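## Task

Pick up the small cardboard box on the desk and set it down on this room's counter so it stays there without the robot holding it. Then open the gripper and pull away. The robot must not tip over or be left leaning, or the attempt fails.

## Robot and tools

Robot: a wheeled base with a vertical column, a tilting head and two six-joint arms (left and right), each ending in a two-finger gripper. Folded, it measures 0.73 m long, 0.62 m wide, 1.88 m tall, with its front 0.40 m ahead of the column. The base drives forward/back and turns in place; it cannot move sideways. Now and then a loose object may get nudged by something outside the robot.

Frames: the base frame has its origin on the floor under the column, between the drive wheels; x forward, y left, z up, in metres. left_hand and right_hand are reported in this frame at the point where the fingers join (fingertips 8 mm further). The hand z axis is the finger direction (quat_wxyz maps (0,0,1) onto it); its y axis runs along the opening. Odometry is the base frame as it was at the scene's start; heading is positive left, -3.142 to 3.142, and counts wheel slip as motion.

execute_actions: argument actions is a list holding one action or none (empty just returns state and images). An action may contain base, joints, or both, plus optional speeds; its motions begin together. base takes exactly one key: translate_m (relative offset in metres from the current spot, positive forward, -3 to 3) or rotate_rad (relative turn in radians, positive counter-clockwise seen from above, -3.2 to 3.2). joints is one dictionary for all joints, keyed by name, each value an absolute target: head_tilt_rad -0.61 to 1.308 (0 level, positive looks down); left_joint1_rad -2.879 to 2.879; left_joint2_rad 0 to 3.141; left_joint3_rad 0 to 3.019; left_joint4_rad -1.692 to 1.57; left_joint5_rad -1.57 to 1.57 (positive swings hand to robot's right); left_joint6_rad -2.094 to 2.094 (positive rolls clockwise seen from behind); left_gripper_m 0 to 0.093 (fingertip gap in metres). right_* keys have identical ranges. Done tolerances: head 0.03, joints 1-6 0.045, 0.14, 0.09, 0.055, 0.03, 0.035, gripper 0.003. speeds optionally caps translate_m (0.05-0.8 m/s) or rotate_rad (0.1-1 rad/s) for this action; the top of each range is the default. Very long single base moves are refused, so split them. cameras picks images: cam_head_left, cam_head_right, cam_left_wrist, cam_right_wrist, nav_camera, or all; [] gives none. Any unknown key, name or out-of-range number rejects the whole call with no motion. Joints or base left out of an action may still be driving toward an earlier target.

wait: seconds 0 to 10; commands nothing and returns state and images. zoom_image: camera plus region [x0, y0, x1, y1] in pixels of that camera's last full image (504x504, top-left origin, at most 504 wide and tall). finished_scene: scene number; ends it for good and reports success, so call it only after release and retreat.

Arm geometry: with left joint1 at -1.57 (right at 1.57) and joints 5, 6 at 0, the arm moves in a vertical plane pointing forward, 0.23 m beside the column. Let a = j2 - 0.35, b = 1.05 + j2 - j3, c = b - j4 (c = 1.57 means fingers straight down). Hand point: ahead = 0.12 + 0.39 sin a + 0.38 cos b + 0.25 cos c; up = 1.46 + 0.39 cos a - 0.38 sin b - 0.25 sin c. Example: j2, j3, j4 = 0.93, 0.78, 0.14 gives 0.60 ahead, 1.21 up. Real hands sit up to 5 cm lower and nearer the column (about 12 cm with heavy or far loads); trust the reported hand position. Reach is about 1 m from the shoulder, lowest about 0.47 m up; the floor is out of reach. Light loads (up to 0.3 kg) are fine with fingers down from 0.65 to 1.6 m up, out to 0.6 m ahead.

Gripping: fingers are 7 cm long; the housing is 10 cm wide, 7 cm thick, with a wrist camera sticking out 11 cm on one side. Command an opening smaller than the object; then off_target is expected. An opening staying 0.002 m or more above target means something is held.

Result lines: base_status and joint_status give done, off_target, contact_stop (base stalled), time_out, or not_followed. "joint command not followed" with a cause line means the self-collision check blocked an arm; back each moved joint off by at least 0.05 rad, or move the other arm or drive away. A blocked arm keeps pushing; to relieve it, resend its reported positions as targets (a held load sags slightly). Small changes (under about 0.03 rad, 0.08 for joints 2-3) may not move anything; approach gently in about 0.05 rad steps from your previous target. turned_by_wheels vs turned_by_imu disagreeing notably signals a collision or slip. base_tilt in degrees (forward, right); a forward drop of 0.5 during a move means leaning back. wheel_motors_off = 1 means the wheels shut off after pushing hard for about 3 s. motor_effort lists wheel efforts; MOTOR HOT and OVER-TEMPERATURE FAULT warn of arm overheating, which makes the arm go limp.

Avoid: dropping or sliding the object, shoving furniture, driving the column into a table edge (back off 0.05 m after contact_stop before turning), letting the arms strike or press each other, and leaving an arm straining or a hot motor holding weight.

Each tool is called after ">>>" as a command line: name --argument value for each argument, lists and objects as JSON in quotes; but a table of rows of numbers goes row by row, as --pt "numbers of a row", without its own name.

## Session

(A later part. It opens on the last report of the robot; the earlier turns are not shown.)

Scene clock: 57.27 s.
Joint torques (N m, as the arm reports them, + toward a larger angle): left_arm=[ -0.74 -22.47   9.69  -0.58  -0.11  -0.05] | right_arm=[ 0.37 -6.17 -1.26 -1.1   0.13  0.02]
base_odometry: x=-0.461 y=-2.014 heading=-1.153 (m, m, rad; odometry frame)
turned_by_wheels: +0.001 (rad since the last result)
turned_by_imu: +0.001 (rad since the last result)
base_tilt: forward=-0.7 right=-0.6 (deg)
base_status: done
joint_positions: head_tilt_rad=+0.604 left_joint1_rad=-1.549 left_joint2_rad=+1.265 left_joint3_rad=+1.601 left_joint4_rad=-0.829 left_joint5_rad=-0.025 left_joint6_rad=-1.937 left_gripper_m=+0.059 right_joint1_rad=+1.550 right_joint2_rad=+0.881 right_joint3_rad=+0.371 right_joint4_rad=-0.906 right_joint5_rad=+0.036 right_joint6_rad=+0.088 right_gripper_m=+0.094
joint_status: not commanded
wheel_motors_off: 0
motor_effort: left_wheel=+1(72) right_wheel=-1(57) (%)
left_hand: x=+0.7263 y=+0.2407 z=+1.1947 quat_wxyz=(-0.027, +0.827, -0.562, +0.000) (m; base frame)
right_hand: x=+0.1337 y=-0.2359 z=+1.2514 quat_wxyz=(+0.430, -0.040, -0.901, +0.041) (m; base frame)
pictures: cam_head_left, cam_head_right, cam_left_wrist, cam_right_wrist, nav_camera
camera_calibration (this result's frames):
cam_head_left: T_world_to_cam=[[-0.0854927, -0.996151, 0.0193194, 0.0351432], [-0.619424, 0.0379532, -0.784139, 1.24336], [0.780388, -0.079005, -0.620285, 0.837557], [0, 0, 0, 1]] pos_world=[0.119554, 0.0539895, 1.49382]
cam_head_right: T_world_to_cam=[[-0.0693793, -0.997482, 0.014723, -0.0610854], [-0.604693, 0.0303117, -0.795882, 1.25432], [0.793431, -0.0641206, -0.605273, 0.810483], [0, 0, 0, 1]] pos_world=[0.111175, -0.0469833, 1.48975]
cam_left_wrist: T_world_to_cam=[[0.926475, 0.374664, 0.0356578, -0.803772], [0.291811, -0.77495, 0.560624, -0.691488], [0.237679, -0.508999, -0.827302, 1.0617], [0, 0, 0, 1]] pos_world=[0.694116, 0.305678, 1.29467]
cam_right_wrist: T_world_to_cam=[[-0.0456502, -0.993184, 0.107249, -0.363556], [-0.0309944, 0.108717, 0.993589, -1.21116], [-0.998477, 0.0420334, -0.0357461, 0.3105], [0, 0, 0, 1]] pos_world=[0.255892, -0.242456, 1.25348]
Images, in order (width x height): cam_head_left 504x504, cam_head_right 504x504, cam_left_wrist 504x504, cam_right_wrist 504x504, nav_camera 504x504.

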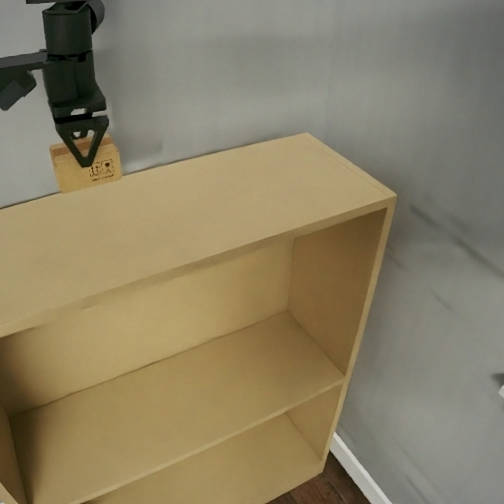

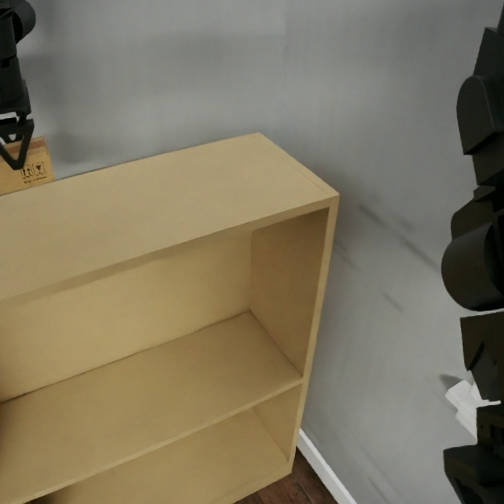

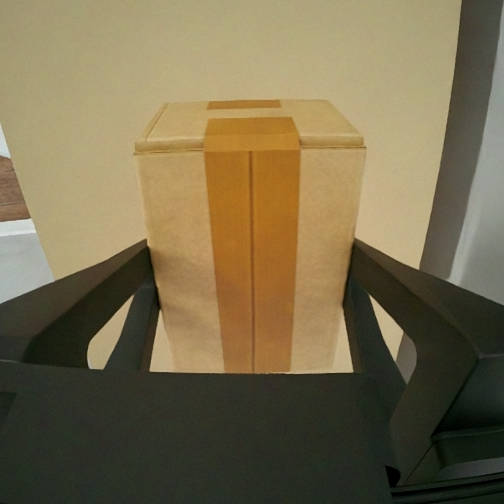

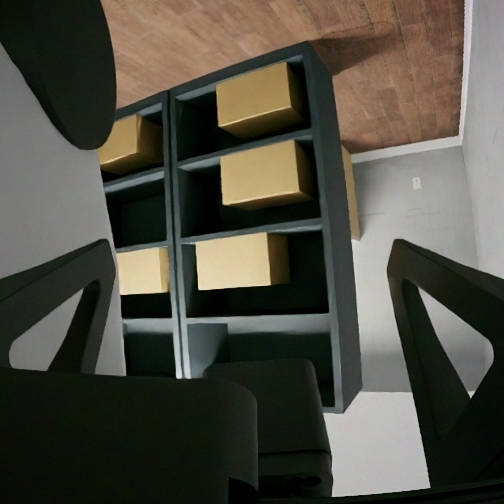

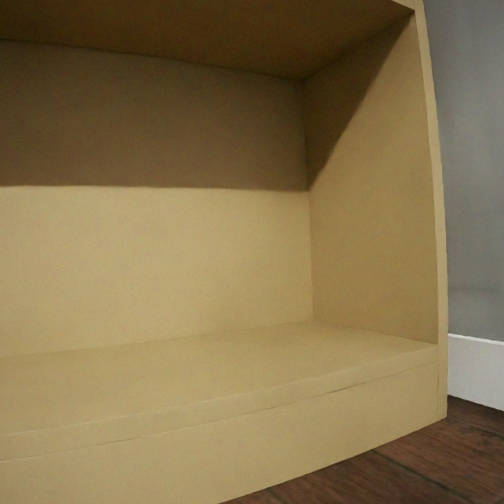

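>>> execute_actions --actions '[{"base":{"translate_m":-0.6},"joints":{"left_joint2_rad":0.75,"left_joint3_rad":0.6,"left_joint4_rad":-0.35,"head_tilt_rad":0.45}}]' --cameras '[]'

>>> execute_actions --actions '[{"base":{"rotate_rad":-2.6}}]' --cameras '["cam_head_left","nav_camera"]'

Scene clock: 61.33 s.
Joint torques (N m, as the arm reports them, + toward a larger angle): left_arm=[ -0.7  -11.56   5.71   0.05  -0.11  -0.04] | right_arm=[ 0.38 -5.76 -1.22 -1.15  0.13  0.03]
base_odometry: x=-0.704 y=-1.465 heading=-1.151 (m, m, rad; odometry frame)
turned_by_wheels: +0.002 (rad since the last result)
turned_by_imu: +0.001 (rad since the last result)
base_tilt: forward=-0.8 right=-0.6 (deg)
base_status: done
joint_positions: head_tilt_rad=+0.468 left_joint1_rad=-1.549 left_joint2_rad=+0.761 left_joint3_rad=+0.579 left_joint4_rad=-0.358 left_joint5_rad=-0.025 left_joint6_rad=-1.937 left_gripper_m=+0.059 right_joint1_rad=+1.550 right_joint2_rad=+0.880 right_joint3_rad=+0.370 right_joint4_rad=-0.906 right_joint5_rad=+0.036 right_joint6_rad=+0.088 right_gripper_m=+0.094
joint_status: all done
wheel_motors_off: 0
motor_effort: left_wheel=+2(66) right_wheel=-1(59) (%)
left_hand: x=+0.4027 y=+0.2370 z=+1.2027 quat_wxyz=(-0.013, +0.827, -0.562, -0.019) (m; base frame)
right_hand: x=+0.1333 y=-0.2359 z=+1.2516 quat_wxyz=(+0.430, -0.040, -0.901, +0.041) (m; base frame)
pictures: none
No camera images: the call's "cameras" was empty. Leave "cameras" out to get every camera's image.

Scene clock: 65.40 s.
Joint torques (N m, as the arm reports them, + toward a larger angle): left_arm=[ -0.71 -11.89   5.46   0.1   -0.12  -0.04] | right_arm=[ 0.37 -5.83 -1.29 -1.12  0.13  0.02]
base_odometry: x=-0.704 y=-1.465 heading=+2.533 (m, m, rad; odometry frame)
turned_by_wheels: -2.599 (rad since the last result)
turned_by_imu: -2.557 (rad since the last result)
base_tilt: forward=-0.7 right=-0.6 (deg)
base_status: done
joint_positions: head_tilt_rad=+0.468 left_joint1_rad=-1.549 left_joint2_rad=+0.761 left_joint3_rad=+0.582 left_joint4_rad=-0.358 left_joint5_rad=-0.025 left_joint6_rad=-1.937 left_gripper_m=+0.059 right_joint1_rad=+1.550 right_joint2_rad=+0.880 right_joint3_rad=+0.370 right_joint4_rad=-0.906 right_joint5_rad=+0.036 right_joint6_rad=+0.088 right_gripper_m=+0.094
joint_status: not commanded
wheel_motors_off: 0
motor_effort: left_wheel=+4(57) right_wheel=-4(49) (%)
left_hand: x=+0.4048 y=+0.2371 z=+1.2031 quat_wxyz=(-0.014, +0.827, -0.562, -0.018) (m; base frame)
right_hand: x=+0.1333 y=-0.2359 z=+1.2516 quat_wxyz=(+0.430, -0.040, -0.901, +0.041) (m; base frame)
pictures: cam_head_left, nav_camera
camera_calibration (this result's frames):
cam_head_left: T_world_to_cam=[[-0.0873227, -0.996151, 0.00754942, 0.0533604], [-0.507386, 0.0379532, -0.860883, 1.35595], [0.857283, -0.079005, -0.508748, 0.661946], [0, 0, 0, 1]] pos_world=[0.125174, 0.0539895, 1.50367]
Images, in order (width x height): cam_head_left 504x504, nav_camera 504x504.

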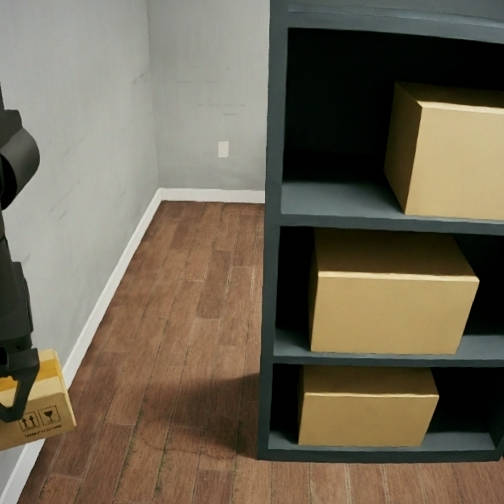

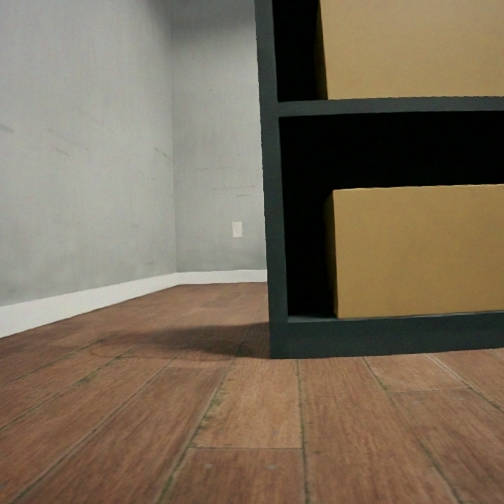

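>>> execute_actions --actions '[{"base":{"rotate_rad":0.72},"joints":{"head_tilt_rad":0.7}}]' --cameras '[]'

>>> execute_actions --actions '[{"base":{"translate_m":0.64}}]' --cameras '[]'

>>> execute_actions --actions '[{"base":{"rotate_rad":-0.85}}]' --cameras '["cam_head_left","nav_camera"]'

Scene clock: 69.03 s.
Joint torques (N m, as the arm reports them, + toward a larger angle): left_arm=[ -0.8  -11.91   5.49   0.02  -0.14  -0.04] | right_arm=[ 0.34 -6.   -1.17 -1.15  0.13  0.03]
base_odometry: x=-0.705 y=-1.465 heading=-3.032 (m, m, rad; odometry frame)
turned_by_wheels: +0.719 (rad since the last result)
turned_by_imu: +0.708 (rad since the last result)
base_tilt: forward=-0.7 right=-0.6 (deg)
base_status: done
joint_positions: head_tilt_rad=+0.703 left_joint1_rad=-1.549 left_joint2_rad=+0.761 left_joint3_rad=+0.582 left_joint4_rad=-0.358 left_joint5_rad=-0.025 left_joint6_rad=-1.937 left_gripper_m=+0.059 right_joint1_rad=+1.550 right_joint2_rad=+0.880 right_joint3_rad=+0.370 right_joint4_rad=-0.906 right_joint5_rad=+0.036 right_joint6_rad=+0.088 right_gripper_m=+0.094
joint_status: all done
wheel_motors_off: 0
motor_effort: left_wheel=-4(29) right_wheel=+1(22) (%)
left_hand: x=+0.4048 y=+0.2371 z=+1.2031 quat_wxyz=(-0.014, +0.827, -0.562, -0.018) (m; base frame)
right_hand: x=+0.1333 y=-0.2359 z=+1.2516 quat_wxyz=(+0.430, -0.040, -0.901, +0.041) (m; base frame)
pictures: none
No camera images: the call's "cameras" was empty. Leave "cameras" out to get every camera's image.

Scene clock: 71.87 s.
Joint torques (N m, as the arm reports them, + toward a larger angle): left_arm=[ 4.45 -6.68 23.56  1.35 -0.03 -0.06] | right_arm=[ 0.37 -5.93 -1.41 -1.13  0.13  0.03]
base_odometry: x=-1.339 y=-1.535 heading=-3.031 (m, m, rad; odometry frame)
turned_by_wheels: +0.001 (rad since the last result)
turned_by_imu: +0.000 (rad since the last result)
base_tilt: forward=-0.8 right=-0.6 (deg)
base_status: done
joint_positions: head_tilt_rad=+0.703 left_joint1_rad=-1.620 left_joint2_rad=+0.740 left_joint3_rad=+0.345 left_joint4_rad=-0.403 left_joint5_rad=-0.026 left_joint6_rad=-1.936 left_gripper_m=+0.059 right_joint1_rad=+1.550 right_joint2_rad=+0.880 right_joint3_rad=+0.373 right_joint4_rad=-0.906 right_joint5_rad=+0.036 right_joint6_rad=+0.088 right_gripper_m=+0.094
joint_status: not commanded
wheel_motors_off: 0
motor_effort: left_wheel=+14(54) right_wheel=+14(73) (%)
left_hand: x=+0.2537 y=+0.2137 z=+1.1964 quat_wxyz=(+0.083, +0.806, -0.575, -0.109) (m; base frame)
right_hand: x=+0.1352 y=-0.2360 z=+1.2510 quat_wxyz=(+0.429, -0.040, -0.902, +0.041) (m; base frame)
pictures: none
No camera images: the call's "cameras" was empty. Leave "cameras" out to get every camera's image.

Scene clock: 74.03 s.
Joint torques (N m, as the arm reports them, + toward a larger angle): left_arm=[ -0.27 -12.31   3.71   0.14  -0.23   0.21] | right_arm=[ 0.28 -5.91 -1.51 -1.14  0.13  0.02]
base_odometry: x=-1.339 y=-1.535 heading=+2.403 (m, m, rad; odometry frame)
turned_by_wheels: -0.849 (rad since the last result)
turned_by_imu: -0.831 (rad since the last result)
base_tilt: forward=-0.7 right=-0.6 (deg)
base_status: done
joint_positions: head_tilt_rad=+0.703 left_joint1_rad=-1.556 left_joint2_rad=+0.757 left_joint3_rad=+0.606 left_joint4_rad=-0.357 left_joint5_rad=-0.022 left_joint6_rad=-1.965 left_gripper_m=+0.059 right_joint1_rad=+1.550 right_joint2_rad=+0.880 right_joint3_rad=+0.373 right_joint4_rad=-0.906 right_joint5_rad=+0.036 right_joint6_rad=+0.088 right_gripper_m=+0.094
joint_status: not commanded
wheel_motors_off: 0
motor_effort: left_wheel=+3(70) right_wheel=-3(54) (%)
left_hand: x=+0.4206 y=+0.2339 z=+1.2076 quat_wxyz=(-0.019, +0.834, -0.552, -0.003) (m; base frame)
right_hand: x=+0.1352 y=-0.2360 z=+1.2510 quat_wxyz=(+0.429, -0.040, -0.902, +0.041) (m; base frame)
pictures: cam_head_left, nav_camera
camera_calibration (this result's frames):
cam_head_left: T_world_to_cam=[[-0.0831585, -0.996151, 0.0276931, 0.0221309], [-0.694053, 0.0379532, -0.718923, 1.14666], [0.715105, -0.079005, -0.694538, 0.955172], [0, 0, 0, 1]] pos_world=[0.114637, 0.0539895, 1.48715]
Images, in order (width x height): cam_head_left 504x504, nav_camera 504x504.

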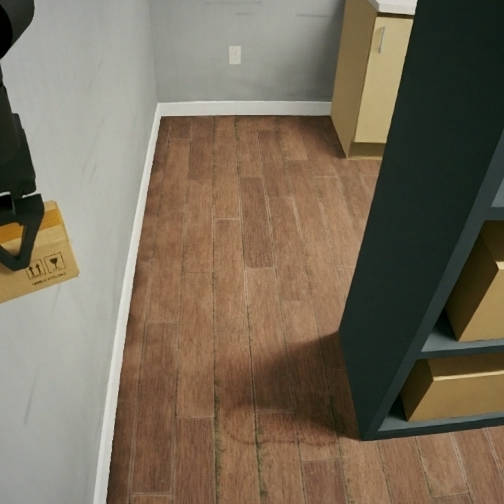

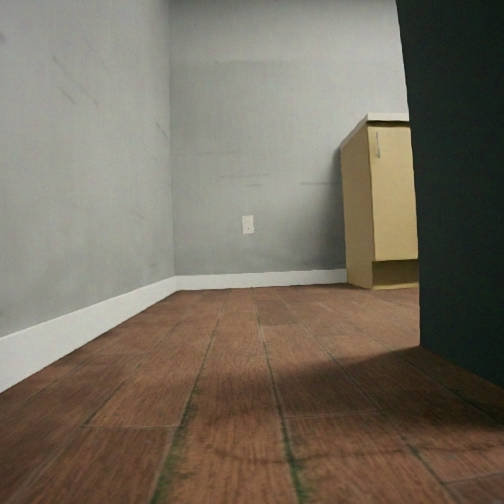

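>>> execute_actions --actions '[{"base":{"translate_m":1.55},"joints":{"left_joint1_rad":-1.7,"head_tilt_rad":0.6},"speeds":{"translate_m":0.5}}]' --cameras '[]'

>>> execute_actions --actions '[{"base":{"rotate_rad":-0.8}}]' --cameras '["cam_head_left","nav_camera"]'

Scene clock: 79.53 s.
Joint torques (N m, as the arm reports them, + toward a larger angle): left_arm=[ -1.32 -11.63   4.38   0.1   -0.1    0.19] | right_arm=[ 0.32 -6.04 -1.33 -1.14  0.13  0.03]
base_odometry: x=-2.485 y=-0.491 heading=+2.402 (m, m, rad; odometry frame)
turned_by_wheels: -0.001 (rad since the last result)
turned_by_imu: -0.003 (rad since the last result)
base_tilt: forward=-0.7 right=-0.6 (deg)
base_status: done
joint_positions: head_tilt_rad=+0.617 left_joint1_rad=-1.701 left_joint2_rad=+0.756 left_joint3_rad=+0.597 left_joint4_rad=-0.357 left_joint5_rad=-0.024 left_joint6_rad=-1.964 left_gripper_m=+0.059 right_joint1_rad=+1.550 right_joint2_rad=+0.880 right_joint3_rad=+0.371 right_joint4_rad=-0.906 right_joint5_rad=+0.036 right_joint6_rad=+0.088 right_gripper_m=+0.094
joint_status: all done
wheel_motors_off: 0
motor_effort: left_wheel=-3(60) right_wheel=+2(71) (%)
left_hand: x=+0.4139 y=+0.1787 z=+1.2089 quat_wxyz=(+0.035, +0.812, -0.581, +0.028) (m; base frame)
right_hand: x=+0.1342 y=-0.2359 z=+1.2513 quat_wxyz=(+0.429, -0.040, -0.901, +0.041) (m; base frame)
pictures: none
No camera images: the call's "cameras" was empty. Leave "cameras" out to get every camera's image.

Scene clock: 81.63 s.
Joint torques (N m, as the arm reports them, + toward a larger angle): left_arm=[ -1.64 -11.5    4.4    0.08  -0.06   0.18] | right_arm=[ 0.32 -5.88 -1.32 -1.14  0.13  0.03]
base_odometry: x=-2.485 y=-0.491 heading=+1.603 (m, m, rad; odometry frame)
turned_by_wheels: -0.799 (rad since the last result)
turned_by_imu: -0.781 (rad since the last result)
base_tilt: forward=-0.7 right=-0.7 (deg)
base_status: done
joint_positions: head_tilt_rad=+0.617 left_joint1_rad=-1.701 left_joint2_rad=+0.756 left_joint3_rad=+0.597 left_joint4_rad=-0.357 left_joint5_rad=-0.024 left_joint6_rad=-1.964 left_gripper_m=+0.059 right_joint1_rad=+1.550 right_joint2_rad=+0.880 right_joint3_rad=+0.371 right_joint4_rad=-0.906 right_joint5_rad=+0.036 right_joint6_rad=+0.088 right_gripper_m=+0.094
joint_status: not commanded
wheel_motors_off: 0
motor_effort: left_wheel=+3(50) right_wheel=-3(55) (%)
left_hand: x=+0.4139 y=+0.1787 z=+1.2089 quat_wxyz=(+0.035, +0.812, -0.581, +0.028) (m; base frame)
right_hand: x=+0.1342 y=-0.2359 z=+1.2513 quat_wxyz=(+0.429, -0.040, -0.901, +0.041) (m; base frame)
pictures: cam_head_left, nav_camera
camera_calibration (this result's frames):
cam_head_left: T_world_to_cam=[[-0.085239, -0.996151, 0.0204097, 0.0334514], [-0.629388, 0.0379532, -0.776164, 1.23158], [0.772402, -0.079005, -0.630201, 0.853228], [0, 0, 0, 1]] pos_world=[0.118959, 0.0539895, 1.49293]
Images, in order (width x height): cam_head_left 504x504, nav_camera 504x504.

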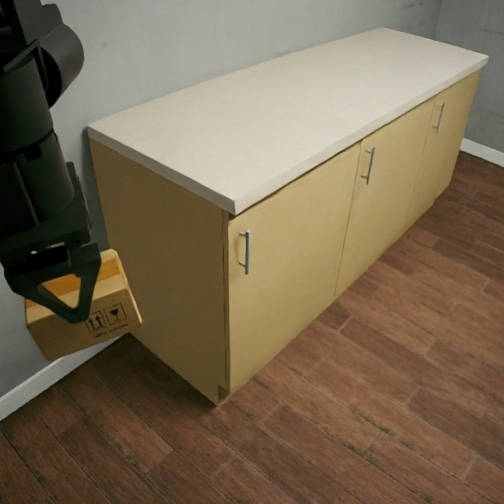

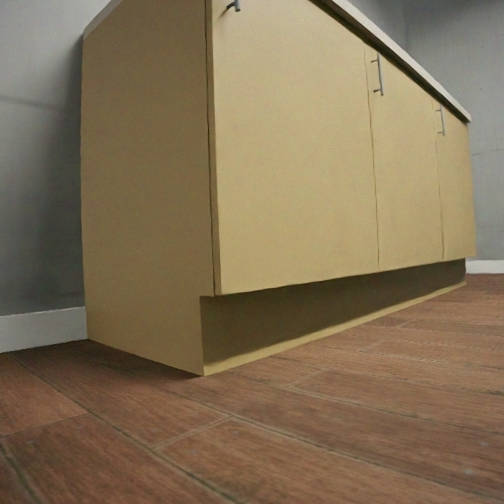

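>>> execute_actions --actions '[{"joints":{"left_joint2_rad":1.7,"left_joint3_rad":2.0,"left_joint4_rad":-0.8,"head_tilt_rad":0.8}}]' --cameras '[]'

>>> execute_actions --actions '[{"base":{"translate_m":0.5},"speeds":{"translate_m":0.4}}]' --cameras '["cam_head_left","cam_left_wrist"]'

Scene clock: 84.73 s.
Joint torques (N m, as the arm reports them, + toward a larger angle): left_arm=[ -3.09 -25.45   9.61  -0.78  -0.07   0.21] | right_arm=[ 0.37 -5.87 -1.34 -1.15  0.13  0.03]
base_odometry: x=-2.485 y=-0.491 heading=+1.603 (m, m, rad; odometry frame)
turned_by_wheels: +0.000 (rad since the last result)
turned_by_imu: -0.001 (rad since the last result)
base_tilt: forward=-0.7 right=-0.7 (deg)
base_status: not commanded
joint_positions: head_tilt_rad=+0.802 left_joint1_rad=-1.701 left_joint2_rad=+1.702 left_joint3_rad=+1.977 left_joint4_rad=-0.785 left_joint5_rad=-0.024 left_joint6_rad=-1.964 left_gripper_m=+0.059 right_joint1_rad=+1.550 right_joint2_rad=+0.880 right_joint3_rad=+0.371 right_joint4_rad=-0.906 right_joint5_rad=+0.036 right_joint6_rad=+0.088 right_gripper_m=+0.094
joint_status: all done
wheel_motors_off: 0
motor_effort: left_wheel=+7(7) right_wheel=-6(6) (%)
left_hand: x=+0.7741 y=+0.1348 z=+1.0310 quat_wxyz=(+0.033, +0.813, -0.581, +0.031) (m; base frame)
right_hand: x=+0.1342 y=-0.2359 z=+1.2513 quat_wxyz=(+0.429, -0.040, -0.901, +0.041) (m; base frame)
pictures: none
No camera images: the call's "cameras" was empty. Leave "cameras" out to get every camera's image.

Scene clock: 87.30 s.
Joint torques (N m, as the arm reports them, + toward a larger angle): left_arm=[ -3.04 -25.38   9.51  -0.73  -0.08   0.18] | right_arm=[ 0.33 -5.91 -1.28 -1.16  0.13  0.03]
base_odometry: x=-2.501 y=+0.009 heading=+1.601 (m, m, rad; odometry frame)
turned_by_wheels: -0.001 (rad since the last result)
turned_by_imu: -0.002 (rad since the last result)
base_tilt: forward=-0.8 right=-0.7 (deg)
base_status: done
joint_positions: head_tilt_rad=+0.802 left_joint1_rad=-1.701 left_joint2_rad=+1.702 left_joint3_rad=+1.977 left_joint4_rad=-0.787 left_joint5_rad=-0.024 left_joint6_rad=-1.964 left_gripper_m=+0.059 right_joint1_rad=+1.550 right_joint2_rad=+0.880 right_joint3_rad=+0.372 right_joint4_rad=-0.906 right_joint5_rad=+0.036 right_joint6_rad=+0.088 right_gripper_m=+0.094
joint_status: not commanded
wheel_motors_off: 0
motor_effort: left_wheel=-2(62) right_wheel=+2(71) (%)
left_hand: x=+0.7735 y=+0.1349 z=+1.0310 quat_wxyz=(+0.034, +0.812, -0.581, +0.030) (m; base frame)
right_hand: x=+0.1344 y=-0.2359 z=+1.2513 quat_wxyz=(+0.429, -0.040, -0.901, +0.041) (m; base frame)
pictures: cam_head_left, cam_left_wrist
camera_calibration (this result's frames):
cam_head_left: T_world_to_cam=[[-0.080006, -0.996151, 0.035795, 0.0094964], [-0.761859, 0.0379532, -0.64663, 1.03872], [0.642783, -0.079005, -0.761963, 1.06262], [0, 0, 0, 1]] pos_world=[0.109084, 0.0539895, 1.48101]
cam_left_wrist: T_world_to_cam=[[0.944051, 0.328491, -0.029336, -0.742343], [0.266646, -0.707904, 0.654042, -0.781347], [0.19408, -0.625272, -0.755889, 0.837024], [0, 0, 0, 1]] pos_world=[0.746703, 0.214102, 1.12195]
Images, in order (width x height): cam_head_left 504x504, cam_left_wrist 504x504.

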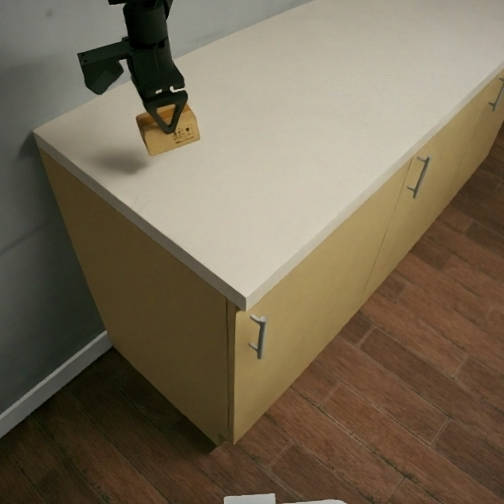

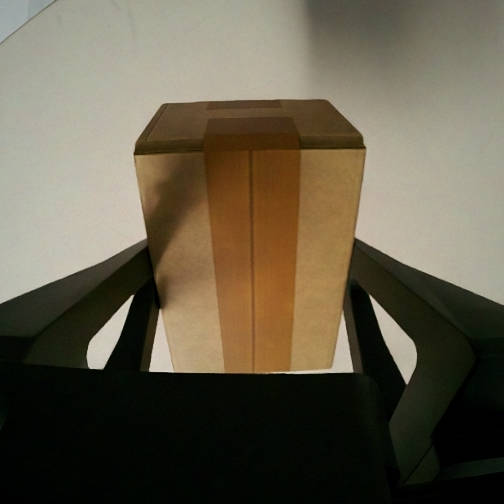

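>>> execute_actions --actions '[{"base":{"rotate_rad":-0.15},"joints":{"left_joint2_rad":1.87,"left_joint3_rad":2.12,"left_joint4_rad":-0.76}}]' --cameras '["cam_head_left"]'

>>> execute_actions --actions '[{"joints":{"left_joint2_rad":1.92,"left_joint3_rad":2.17}}]' --cameras '["cam_head_left"]'

Scene clock: 89.77 s.
Joint torques (N m, as the arm reports them, + toward a larger angle): left_arm=[ -3.1  -24.75   9.15   0.05   0.14   0.18] | right_arm=[ 0.37 -5.75 -1.11 -1.22  0.13  0.03]
base_odometry: x=-2.501 y=+0.009 heading=+1.453 (m, m, rad; odometry frame)
turned_by_wheels: -0.149 (rad since the last result)
turned_by_imu: -0.143 (rad since the last result)
base_tilt: forward=-0.8 right=-0.7 (deg)
base_status: done
joint_positions: head_tilt_rad=+0.802 left_joint1_rad=-1.703 left_joint2_rad=+1.861 left_joint3_rad=+2.100 left_joint4_rad=-0.768 left_joint5_rad=-0.029 left_joint6_rad=-1.963 left_gripper_m=+0.059 right_joint1_rad=+1.550 right_joint2_rad=+0.880 right_joint3_rad=+0.371 right_joint4_rad=-0.906 right_joint5_rad=+0.036 right_joint6_rad=+0.088 right_gripper_m=+0.094
joint_status: all done
wheel_motors_off: 0
motor_effort: left_wheel=+0(50) right_wheel=-2(57) (%)
left_hand: x=+0.7672 y=+0.1271 z=+0.9609 quat_wxyz=(+0.037, +0.812, -0.583, +0.021) (m; base frame)
right_hand: x=+0.1340 y=-0.2359 z=+1.2514 quat_wxyz=(+0.430, -0.040, -0.901, +0.041) (m; base frame)
pictures: cam_head_left
camera_calibration (this result's frames):
cam_head_left: T_world_to_cam=[[-0.080006, -0.996151, 0.035795, 0.0094964], [-0.761859, 0.0379532, -0.64663, 1.03872], [0.642783, -0.079005, -0.761963, 1.06262], [0, 0, 0, 1]] pos_world=[0.109084, 0.0539895, 1.48101]
Images, in order (width x height): cam_head_left 504x504.

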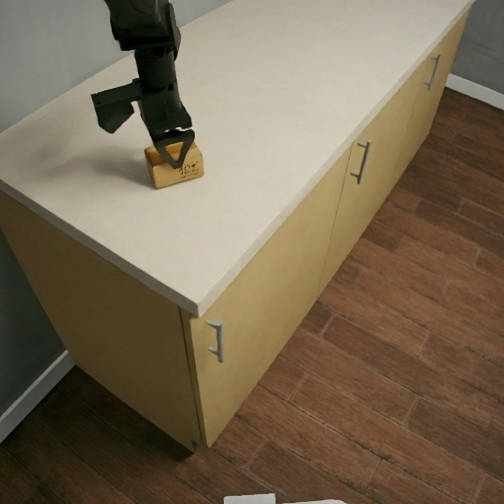

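Scene clock: 90.33 s.
Joint torques (N m, as the arm reports them, + toward a larger angle): left_arm=[ -3.54 -22.43  10.3    0.13   0.13   0.19] | right_arm=[ 0.35 -5.88 -1.18 -1.15  0.13  0.03]
base_odometry: x=-2.501 y=+0.009 heading=+1.453 (m, m, rad; odometry frame)
turned_by_wheels: +0.000 (rad since the last result)
turned_by_imu: +0.000 (rad since the last result)
base_tilt: forward=-0.8 right=-0.6 (deg)
base_status: not commanded
joint_positions: head_tilt_rad=+0.802 left_joint1_rad=-1.703 left_joint2_rad=+1.878 left_joint3_rad=+2.137 left_joint4_rad=-0.768 left_joint5_rad=-0.029 left_joint6_rad=-1.963 left_gripper_m=+0.059 right_joint1_rad=+1.550 right_joint2_rad=+0.880 right_joint3_rad=+0.371 right_joint4_rad=-0.906 right_joint5_rad=+0.036 right_joint6_rad=+0.088 right_gripper_m=+0.094
joint_status: all done
wheel_motors_off: 0
motor_effort: left_wheel=+2(2) right_wheel=-3(4) (%)
left_hand: x=+0.7782 y=+0.1263 z=+0.9600 quat_wxyz=(+0.031, +0.812, -0.582, +0.030) (m; base frame)
right_hand: x=+0.1340 y=-0.2359 z=+1.2514 quat_wxyz=(+0.430, -0.040, -0.901, +0.041) (m; base frame)
pictures: cam_head_left
camera_calibration (this result's frames):
cam_head_left: T_world_to_cam=[[-0.080006, -0.996151, 0.035795, 0.00949641], [-0.761859, 0.0379532, -0.64663, 1.03872], [0.642783, -0.079005, -0.761963, 1.06262], [0, 0, 0, 1]] pos_world=[0.109084, 0.0539895, 1.48101]
Images, in order (width x height): cam_head_left 504x504.

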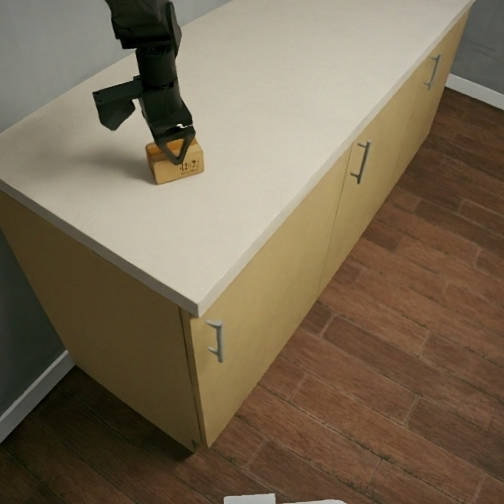

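In contact.

>>> execute_actions --actions '[{"joints":{"left_gripper_m":0.093,"left_joint2_rad":1.87,"left_joint3_rad":2.13}}]' --cameras '[]'

>>> execute_actions --actions '[{"joints":{"left_joint2_rad":1.6,"left_joint3_rad":1.95}}]' --cameras '[]'

>>> execute_actions --actions '[{"base":{"translate_m":-0.4},"joints":{"left_joint2_rad":0.9,"left_joint3_rad":0.8,"left_joint4_rad":-0.4}}]' --cameras '["cam_head_left"]'

>>> finished_scene --scene 1

Scene clock: 91.93 s.
Joint torques (N m, as the arm reports them, + toward a larger angle): left_arm=[ -3.73 -25.98   6.94   0.12   0.15   0.18] | right_arm=[ 0.32 -5.95 -1.27 -1.15  0.13  0.03]
base_odometry: x=-2.501 y=+0.009 heading=+1.453 (m, m, rad; odometry frame)
turned_by_wheels: +0.000 (rad since the last result)
turned_by_imu: -0.001 (rad since the last result)
base_tilt: forward=-0.8 right=-0.7 (deg)
base_status: not commanded
joint_positions: head_tilt_rad=+0.802 left_joint1_rad=-1.703 left_joint2_rad=+1.876 left_joint3_rad=+2.136 left_joint4_rad=-0.768 left_joint5_rad=-0.029 left_joint6_rad=-1.962 left_gripper_m=+0.093 right_joint1_rad=+1.550 right_joint2_rad=+0.880 right_joint3_rad=+0.371 right_joint4_rad=-0.906 right_joint5_rad=+0.036 right_joint6_rad=+0.088 right_gripper_m=+0.094
joint_status: all done
wheel_motors_off: 0
motor_effort: left_wheel=+2(2) right_wheel=-3(4) (%)
left_hand: x=+0.7784 y=+0.1264 z=+0.9607 quat_wxyz=(+0.031, +0.812, -0.582, +0.030) (m; base frame)
right_hand: x=+0.1340 y=-0.2359 z=+1.2514 quat_wxyz=(+0.430, -0.040, -0.901, +0.041) (m; base frame)
pictures: none
No camera images: the call's "cameras" was empty. Leave "cameras" out to get every camera's image.

Scene clock: 93.37 s.
Joint torques (N m, as the arm reports them, + toward a larger angle): left_arm=[ -2.82 -24.82   9.19   0.25   0.16   0.19] | right_arm=[ 0.36 -5.98 -1.2  -1.16  0.12  0.03]
base_odometry: x=-2.501 y=+0.009 heading=+1.453 (m, m, rad; odometry frame)
turned_by_wheels: +0.000 (rad since the last result)
turned_by_imu: +0.000 (rad since the last result)
base_tilt: forward=-0.8 right=-0.7 (deg)
base_status: not commanded
joint_positions: head_tilt_rad=+0.802 left_joint1_rad=-1.703 left_joint2_rad=+1.589 left_joint3_rad=+1.940 left_joint4_rad=-0.768 left_joint5_rad=-0.029 left_joint6_rad=-1.962 left_gripper_m=+0.093 right_joint1_rad=+1.550 right_joint2_rad=+0.880 right_joint3_rad=+0.371 right_joint4_rad=-0.906 right_joint5_rad=+0.036 right_joint6_rad=+0.088 right_gripper_m=+0.094
joint_status: all done
wheel_motors_off: 0
motor_effort: left_wheel=+3(3) right_wheel=-3(4) (%)
left_hand: x=+0.8044 y=+0.1400 z=+1.0951 quat_wxyz=(+0.007, +0.813, -0.579, +0.069) (m; base frame)
right_hand: x=+0.1340 y=-0.2359 z=+1.2514 quat_wxyz=(+0.430, -0.040, -0.901, +0.041) (m; base frame)
pictures: none
No camera images: the call's "cameras" was empty. Leave "cameras" out to get every camera's image.

Scene clock: 95.60 s.
Joint torques (N m, as the arm reports them, + toward a larger angle): left_arm=[ -1.74 -14.61   6.14  -0.02   0.1    0.18] | right_arm=[ 0.36 -5.91 -1.11 -1.16  0.13  0.03]
base_odometry: x=-2.548 y=-0.388 heading=+1.451 (m, m, rad; odometry frame)
turned_by_wheels: -0.002 (rad since the last result)
turned_by_imu: -0.002 (rad since the last result)
base_tilt: forward=-0.8 right=-0.7 (deg)
base_status: done
joint_positions: head_tilt_rad=+0.803 left_joint1_rad=-1.702 left_joint2_rad=+0.910 left_joint3_rad=+0.781 left_joint4_rad=-0.405 left_joint5_rad=-0.029 left_joint6_rad=-1.962 left_gripper_m=+0.093 right_joint1_rad=+1.550 right_joint2_rad=+0.881 right_joint3_rad=+0.369 right_joint4_rad=-0.906 right_joint5_rad=+0.036 right_joint6_rad=+0.088 right_gripper_m=+0.094
joint_status: all done
wheel_motors_off: 0
motor_effort: left_wheel=-1(70) right_wheel=+2(81) (%)
left_hand: x=+0.4720 y=+0.1726 z=+1.1858 quat_wxyz=(+0.038, +0.811, -0.583, +0.019) (m; base frame)
right_hand: x=+0.1330 y=-0.2359 z=+1.2517 quat_wxyz=(+0.431, -0.040, -0.901, +0.041) (m; base frame)
pictures: cam_head_left
camera_calibration (this result's frames):
cam_head_left: T_world_to_cam=[[-0.079992, -0.996151, 0.0358263, 0.00944744], [-0.762112, 0.0379532, -0.646332, 1.03828], [0.642485, -0.079005, -0.762215, 1.06303], [0, 0, 0, 1]] pos_world=[0.109061, 0.0539895, 1.48099]
Images, in order (width x height): cam_head_left 504x504.

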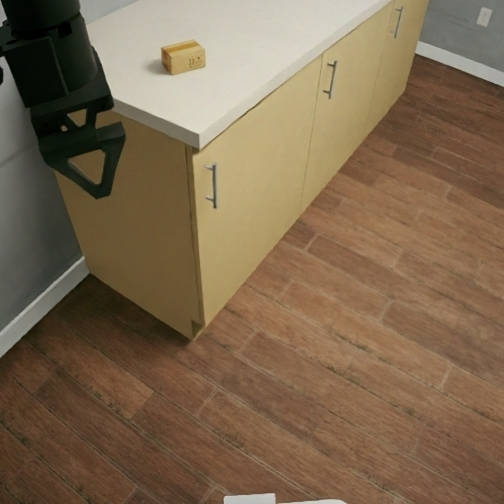

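The scene is finished: the task was done.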